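# Raise the tap lever fully and leave it up

## Task

Push the tap's lever up to its highest position so that it stays there by itself; a lever that is up only while the robot holds it does not count.

## Robot and tools

Robot: a single custom six-joint arm with a two-finger parallel gripper. Links: upper arm 391 mm (shoulder to elbow), forearm 427 mm (elbow to wrist pitch), with the forearm roll axis offset 150 mm sideways from the elbow axis. Joint ranges in rad, base outward: waist -6.283 to 6.283, shoulder -2.304 to 2.304, elbow -4.224 to 0.061, forearm roll -6.283 to 6.283, wrist pitch -2.164 to 2.164, wrist roll -6.283 to 6.283. The elbow never quite straightens. The base may sit tilted on the table; a mount under it is treated as part of the arm by the clearance check.

Frame: scene frame, origin on the table surface under the base, +z up, +y to the left when facing along +x. Positions in metres, orientations as quaternions written w first (qw, qx, qy, qz). Gripper axes: fingers extend along its +z, close along its y. The reported end_effector_position is between the pads of closed fingers, roughly 2 cm short of the tips; closing pushes the tips about 10 mm further along +z. Reported position can be off, more so when reaching far.

Row format (used by both motion tools): 8 numbers [x, y, z, qw, qx, qy, qz, opening]. x, y, z and the quaternion are an absolute gripper pose in the scene frame, not an offset. opening runs -1 (closed) to +1 (fully open, 0.084 m).

execute_actions(actions): actions is a list of actions; each action is a list of 0 to 15 rows; each row is applied for one 1/30 s step, and if fewer than 15 rows are given the final row repeats to fill 15 steps. An empty list just returns state and images. Any action whose target lies over 0.6 m from the gripper's start position along any gripper axis is rejected; if the first action fails this (checked against the latest reported state) or any action is malformed, nothing runs. Repeat the desired quaternion in every row rather than copying a possibly drifted reported one.

move(target, speed, blocking): target is one row as above (absolute pose plus opening; the opening is applied at the start). speed is path top speed in m/s, 0.002 to 0.5 (default 0.25); rotation capped at twice that in rad/s. Path duration 0.5 to 10 s; longer paths halt after 10 s short of target. Rotation takes the shorter way. The path ignores obstacles, the hand lags and may overshoot speed, notably near full reach. Faster contact and targets set deeper past a contact mean harder impacts and pushes. The result adds a move: line with the ending (done = settled near target; off_target, moving, held, fault, etc.), the distance to target, and limits: paced = command clipped, held = some steps blocked by a check (afterwards it may speed up sharply). blocking=false returns after 0.5 s while the arm keeps going; until a result shows the move finished, further moves and execute_actions are rejected, so call wait or stop first.

wait(seconds): 0 to 10; lets time pass with the last command held; returns early if a running move ends. wait(0) polls.

stop(): decelerates a running move to rest; needs stopping distance, more at speed; fingers continue.

zoom_image(camera, region): camera is cam_head_left, cam_head_right or cam_wrist; region [x0, y0, x1, y1] in pixels of that camera's latest image, origin top-left, at most 504 by 504.

finished_scene(scene): ends the current scene (give its number) once the last command has been held; irreversible; reports success. Answering without a tool call also ends things.

Controller behaviour: each step the commanded pose is limited to 70 mm and 16 degrees from the measured pose, then damped IK tracks it, favouring position over orientation. After an action the arm continues only to the last clipped pose, so far targets need further commands. Joint targets move at most 3.14 rad/s, reaching that in 0.16 s, joints synchronised. "Hand target" in results is what the controller currently aims at. "pose unreachable" means the clearance check altered or blocked the command.

Results: state line with end_effector_position, end_effector_quat_wxyz, linear and angular velocities; grip_measured (finger opening on the command scale); camera images from cam_head_left, cam_head_right, cam_wrist (each 896x504), with changed calibration noted. Calibration (OpenCV style, T_world_to_cam maps scene frame to camera): cam_head_left K fx=fy=367.409, cx 447.288, cy 248.748, at about [0.216, 0.705, 0.771]; cam_head_right fx=fy=366.659, cx 447.211, cy 253.528, at about [0.034, 0.565, 0.776]; cam_wrist fx=fy=696.394, cx 449.089, cy 248.291, derived from joint readings. Expect a few degrees and millimetres of error.

Gripping: to hold something, command an opening clearly smaller than grip_measured; a bigger gap squeezes harder (about 24 N per pad max, fast closes can exceed this). For this task pushing the lever with the fingers or gripper is likely enough.

Hazards: joint load limits (N m) waist 53.4, shoulder 53.4, elbow 44.5, forearm roll 24, wrist pitch 16.9, wrist roll 16.9; hitting one triggers a torque fault (joint backs off, 10 s hold, rest of call dropped). Sustained load heats motors: MOTOR HOT from 65 °C, OVER-TEMPERATURE FAULT and braking at 80 °C. A blocked arm keeps pushing until given a new command. Avoid slams, hard hits, heavy pushing, knocking things over, and stops; approach the lever slowly, lift it, then back away so it stays up on its own. The robot keeps executing its last command while you compose replies.

Each tool is called after "Emit:" as name(argument=value, ...), one argument or row to a line, values as JSON.

## Session

Emit:
execute_actions(
  actions=[],
)

Scene clock: 0.00 s.
end_effector_position=(+0.9934, +0.0438, +0.3464) grip_measured=+1.00 end_effector_quat_wxyz=(+0.168, -0.573, +0.786, +0.162) end_effector_velocity=(-0.001, -0.001, -0.002) end_effector_angular_velocity=(+0.002, +0.003, -0.001)
Joint positions: [-0.703 -0.863 -2.163  1.411 -1.516  0.906  0.084]
Joint velocities: [ 0.002 -0.003  0.    -0.    -0.001 -0.    -0.   ]
Motor temperatures (°C, as the motors report them): [24 26 28 28 31 25]
Hand target: +0.993, +0.044, +0.346; +0.168, -0.573, +0.786, +0.162
camera_calibration (this result's frames):
cam_wrist: T_world_to_cam=[[-0.950195, 0.305832, 0.0599682, 0.945635], [0.298869, 0.839631, 0.453539, -0.428717], [0.0883558, 0.448873, -0.889217, 0.33207], [0, 0, 0, 1]] pos_world=[0.997327, -0.078299, 0.433014]

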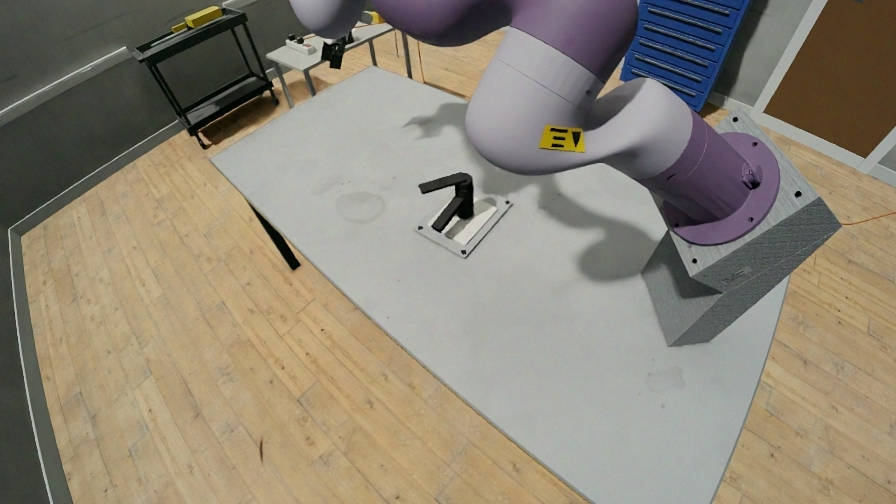

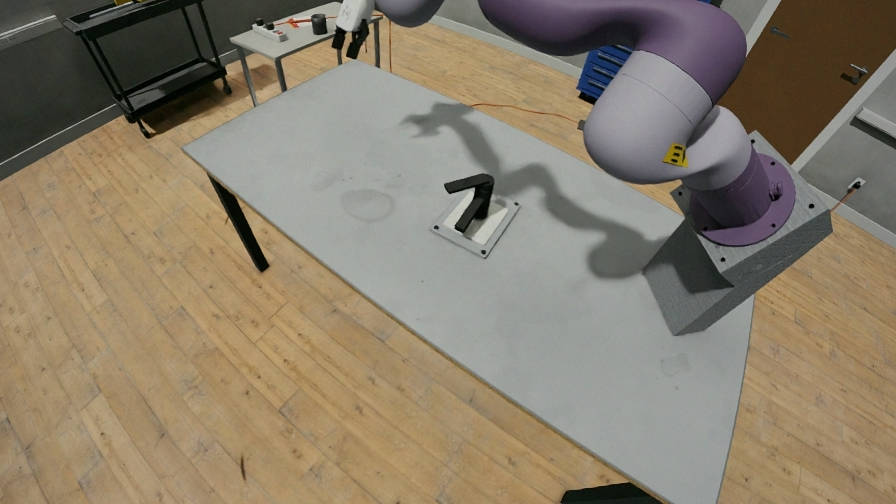

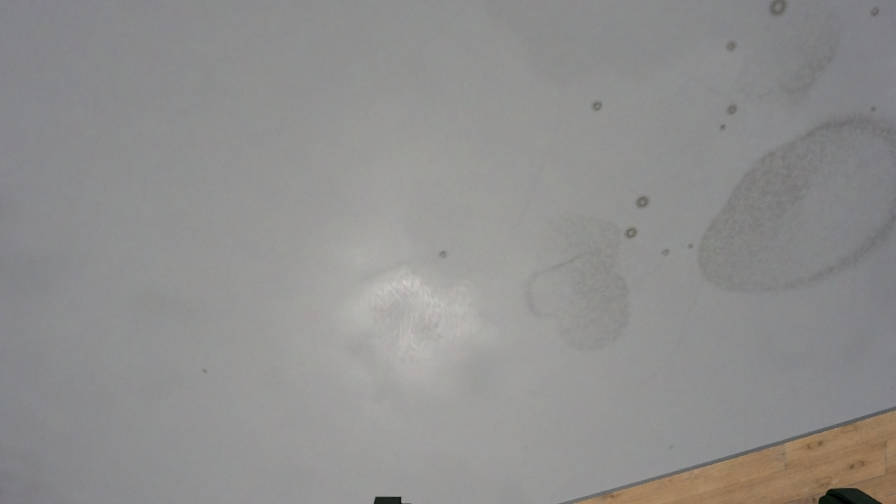

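Emit:
zoom_image(
  camera="cam_head_left",
  region=[400, 160, 526, 265],
)

Emit:
zoom_image(
  camera="cam_head_right",
  region=[415, 160, 541, 265],
)

Region (400, 160, 526, 265) of cam_head_left's 896x504 image, scaled by 4.000, with more detail than that image has.

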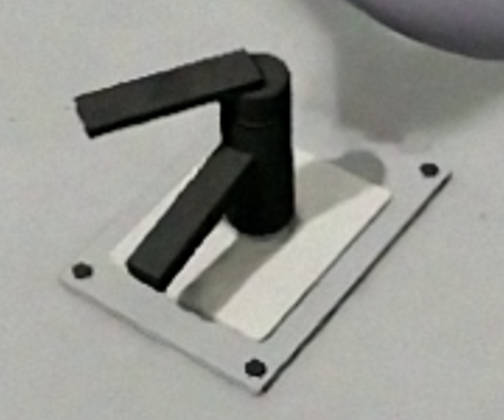

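Region (415, 160, 541, 265) of cam_head_right's 896x504 image, scaled by 4.000, with more detail than that image has.

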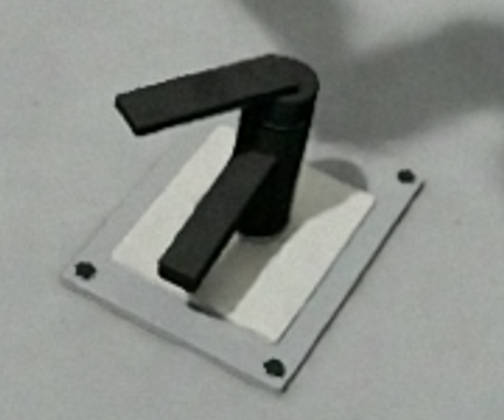

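Emit:
move(
  target=[0.645,0.06,0.125,0.637,-0.183,-0.732,-0.159,-1],
  speed=0.4,
)

Scene clock: 16.13 s.
end_effector_position=(+0.6457, +0.0607, +0.1259) grip_measured=-1.00 end_effector_quat_wxyz=(+0.637, -0.182, -0.732, -0.159) end_effector_velocity=(-0.003, -0.001, -0.002) end_effector_angular_velocity=(-0.002, +0.007, -0.005)
Joint positions: [-0.306 -1.276 -2.268  0.67  -2.036  2.706  0.   ]
Joint velocities: [ 0.001 -0.006  0.     0.001 -0.002  0.004  0.   ]
Motor temperatures (°C, as the motors report them): [25 27 28 28 31 25]
Hand target: +0.645, +0.061, +0.126; +0.637, -0.182, -0.732, -0.159
Off the commanded pose: 0.001 m, 0 deg.
move: done
camera_calibration (this result's frames):
cam_wrist: T_world_to_cam=[[0.462052, 0.886765, -0.0125063, -0.31473], [0.121707, -0.0773719, -0.989546, 0.112668], [-0.878462, 0.455699, -0.143675, 0.689125], [0, 0, 0, 1]] pos_world=[0.737079, -0.0262251, 0.206565]

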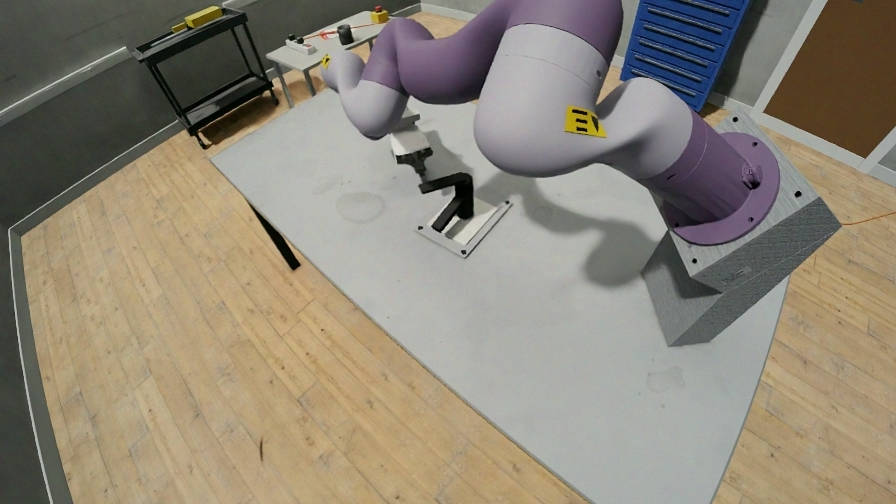

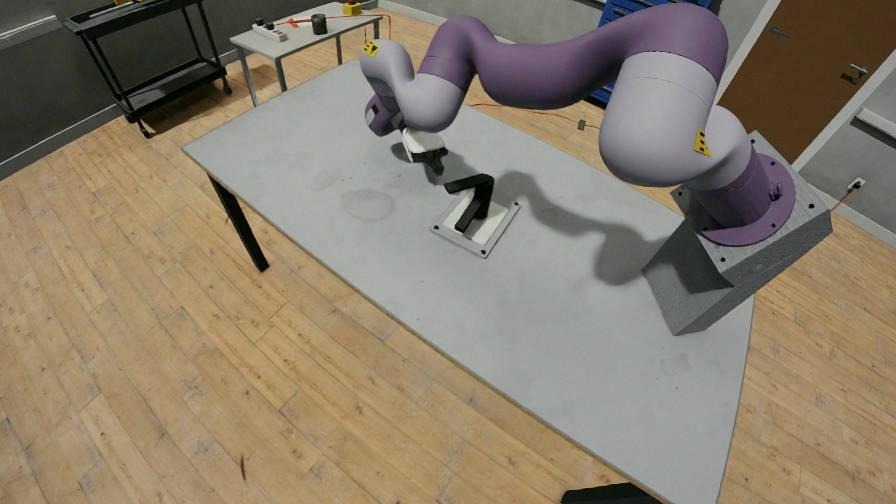

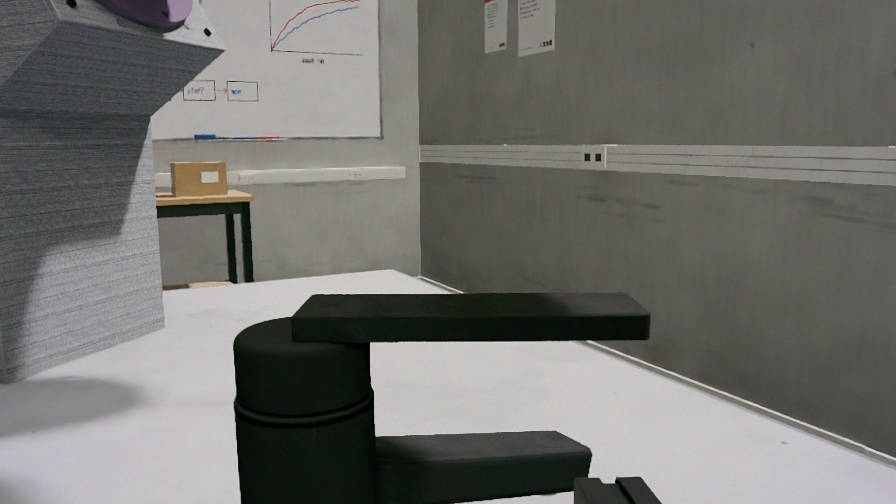

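Emit:
move(
  target=[0.562,0.11,0.127,0.637,-0.183,-0.732,-0.159,-1],
  speed=0.12,
)

Emit:
move(
  target=[0.56,0.106,0.162,0.637,-0.183,-0.732,-0.159,-1],
  speed=0.04,
)

Scene clock: 20.60 s.
end_effector_position=(+0.5620, +0.1101, +0.1272) grip_measured=-1.00 end_effector_quat_wxyz=(+0.637, -0.183, -0.732, -0.159) end_effector_velocity=(-0.001, +0.000, -0.000) end_effector_angular_velocity=(-0.001, +0.001, -0.001)
Joint positions: [-0.241 -1.033 -1.767  0.669 -1.804  2.578  0.   ]
Joint velocities: [0.001 0.001 0.005 0.    0.002 0.    0.   ]
Motor temperatures (°C, as the motors report them): [25 27 28 28 31 25]
Hand target: +0.562, +0.110, +0.127; +0.637, -0.183, -0.732, -0.159
Off the commanded pose: 0.000 m, 0 deg.
move: done
camera_calibration (this result's frames):
cam_wrist: T_world_to_cam=[[0.463041, 0.886232, -0.0136184, -0.320133], [0.120711, -0.0782764, -0.989597, 0.128693], [-0.878078, 0.45658, -0.143223, 0.59289], [0, 0, 0, 1]] pos_world=[0.653304, 0.0230844, 0.20791]

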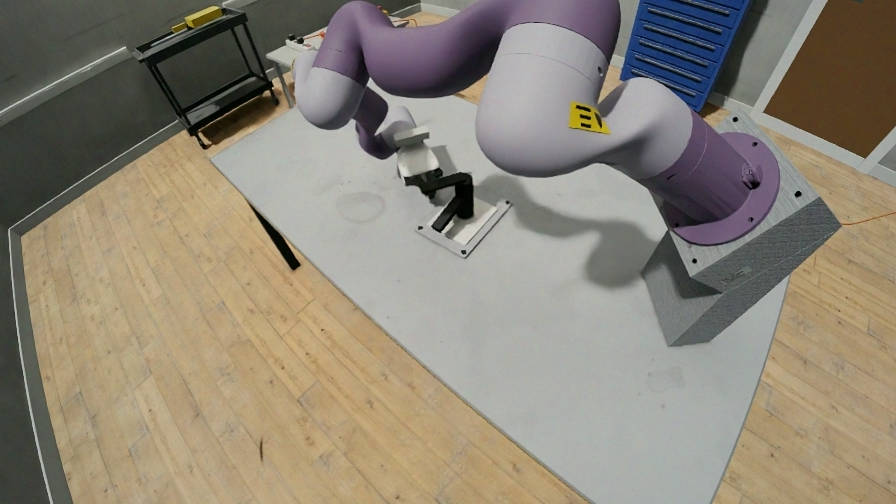

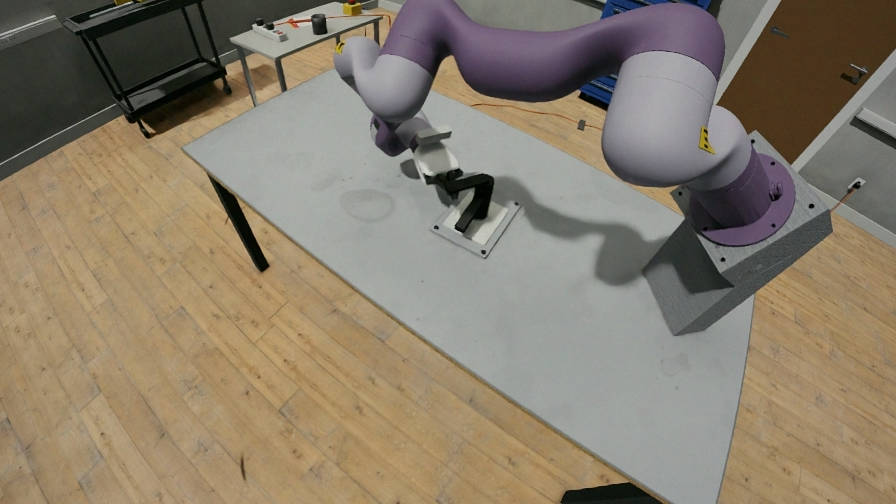

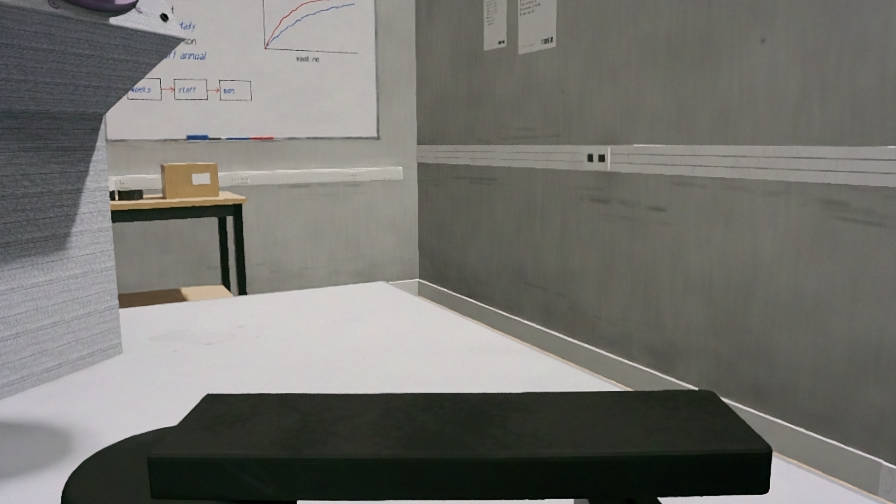

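Scene clock: 21.77 s.
end_effector_position=(+0.5600, +0.1061, +0.1620) grip_measured=-1.00 end_effector_quat_wxyz=(+0.637, -0.183, -0.732, -0.159) end_effector_velocity=(-0.000, +0.000, +0.001) end_effector_angular_velocity=(+0.000, +0.000, +0.000)
Joint positions: [-0.275 -0.961 -1.673  0.636 -1.8    2.546  0.   ]
Joint velocities: [-0.     0.002  0.002 -0.001 -0.    -0.001  0.   ]
Motor temperatures (°C, as the motors report them): [25 27 28 28 31 25]
Hand target: +0.560, +0.106, +0.162; +0.637, -0.183, -0.732, -0.159
Off the commanded pose: 0.000 m, 0 deg.
move: done
camera_calibration (this result's frames):
cam_wrist: T_world_to_cam=[[0.463374, 0.886057, -0.0137081, -0.315423], [0.120716, -0.0784393, -0.989583, 0.163008], [-0.877902, 0.456892, -0.143308, 0.597832], [0, 0, 0, 1]] pos_world=[0.651319, 0.0191249, 0.24266]

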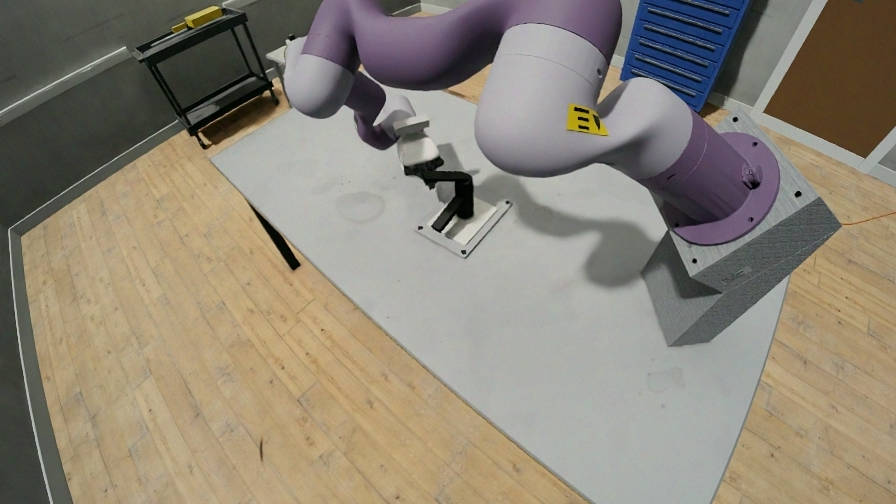

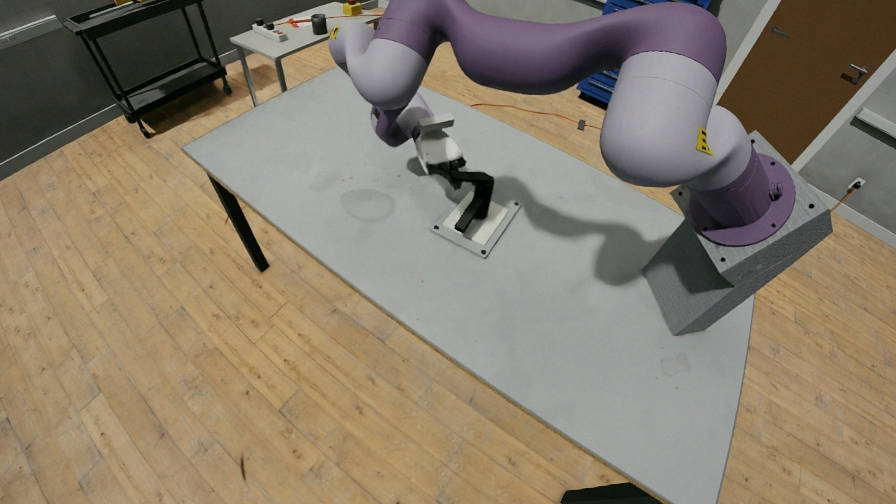

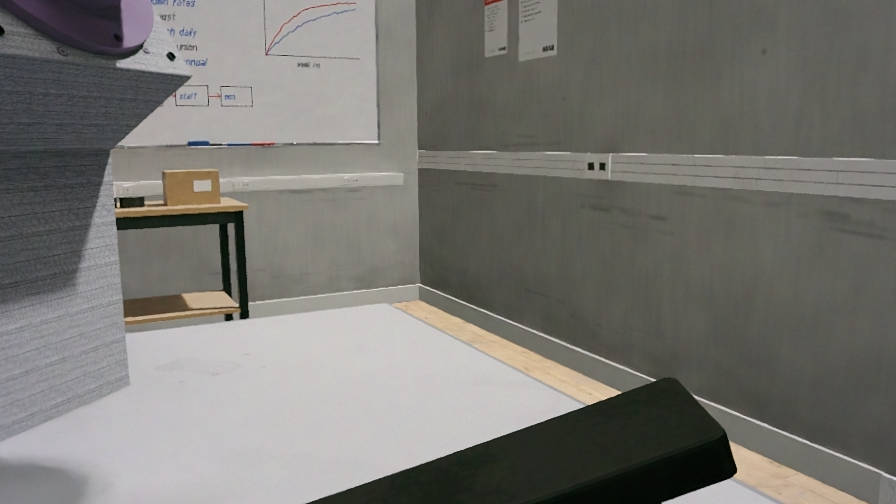

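Emit:
move(
  target=[0.5575,0.102,0.171,0.637,-0.183,-0.732,-0.159,-1],
  speed=0.025,
)

Scene clock: 24.10 s.
end_effector_position=(+0.5585, +0.1034, +0.1678) grip_measured=-1.00 end_effector_quat_wxyz=(+0.633, -0.183, -0.735, -0.160) end_effector_velocity=(-0.000, -0.001, +0.000) end_effector_angular_velocity=(-0.004, -0.008, -0.014)
Joint positions: [-0.285 -0.946 -1.65   0.633 -1.79   2.534  0.   ]
Joint velocities: [-0.005  0.001  0.008  0.011  0.003 -0.001  0.   ]
Motor temperatures (°C, as the motors report them): [25 27 28 28 31 25]
Hand target: +0.558, +0.102, +0.171; +0.637, -0.183, -0.732, -0.159
Off the commanded pose: 0.004 m, 1 deg.
move: off_target
camera_calibration (this result's frames):
cam_wrist: T_world_to_cam=[[0.464336, 0.885597, -0.0104584, -0.313241], [0.131454, -0.0805921, -0.988041, 0.162699], [-0.875849, 0.457408, -0.153837, 0.599173], [0, 0, 0, 1]] pos_world=[0.648847, 0.0164509, 0.249652]

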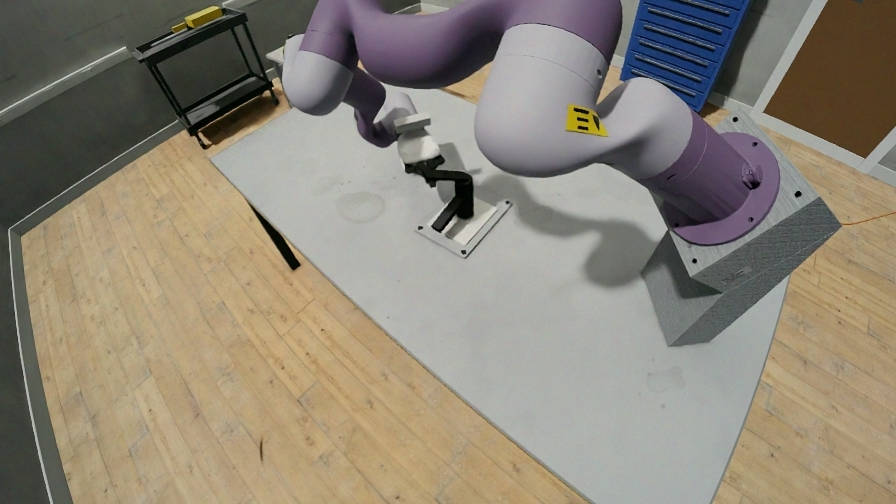

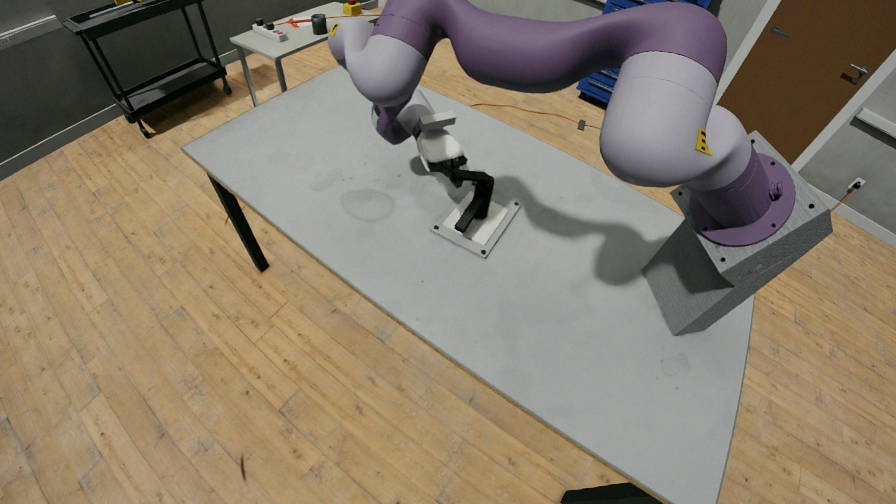

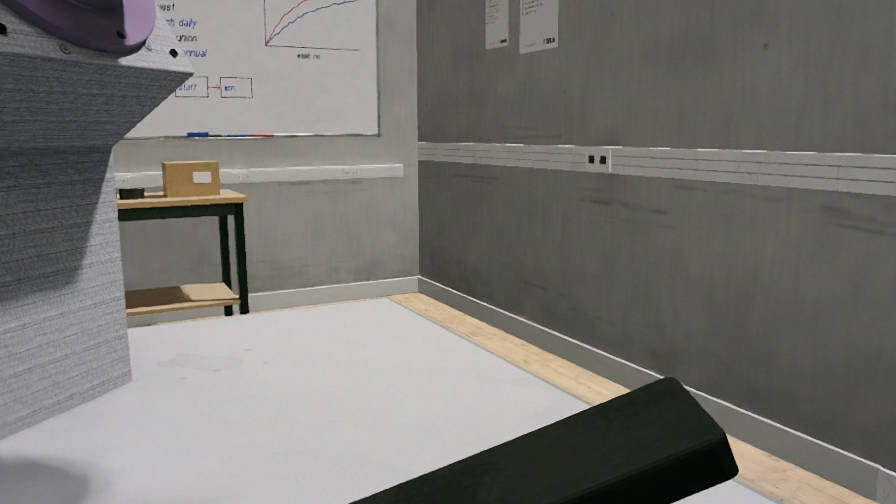

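Emit:
move(
  target=[0.605,0.088,0.145,0.637,-0.183,-0.732,-0.159,-1],
  speed=0.12,
)

Scene clock: 26.90 s.
end_effector_position=(+0.6050, +0.0879, +0.1450) grip_measured=-1.00 end_effector_quat_wxyz=(+0.637, -0.183, -0.732, -0.159) end_effector_velocity=(+0.001, -0.001, -0.000) end_effector_angular_velocity=(-0.000, -0.001, +0.000)
Joint positions: [-0.288 -1.086 -1.92   0.646 -1.904  2.615  0.   ]
Joint velocities: [-0.001 -0.003 -0.006  0.    -0.002  0.001  0.   ]
Motor temperatures (°C, as the motors report them): [25 27 28 28 31 25]
Hand target: +0.605, +0.088, +0.145; +0.637, -0.183, -0.732, -0.159
Off the commanded pose: 0.000 m, 0 deg.
move: done
camera_calibration (this result's frames):
cam_wrist: T_world_to_cam=[[0.46342, 0.886026, -0.0141419, -0.320303], [0.120655, -0.0789007, -0.989554, 0.139411], [-0.877886, 0.456873, -0.143467, 0.643272], [0, 0, 0, 1]] pos_world=[0.696334, 0.000902665, 0.225713]

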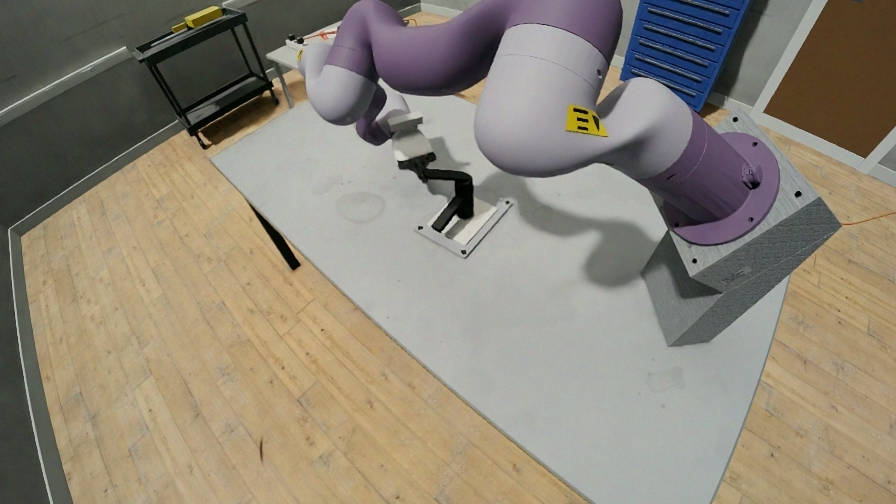

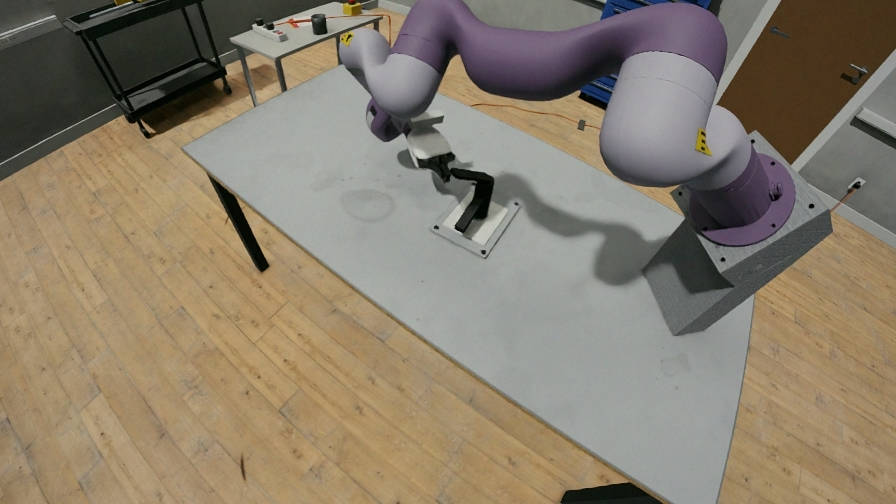

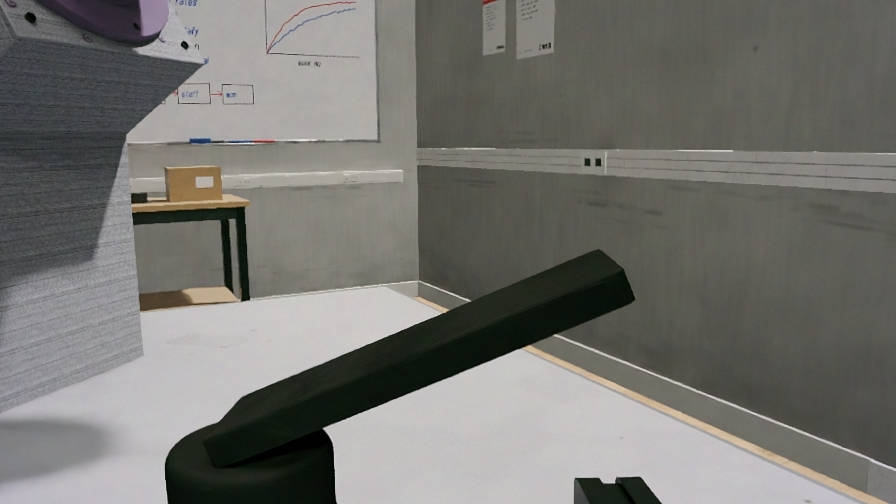

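Emit:
finished_scene(
  scene=2,
)

The scene is finished: the task was done.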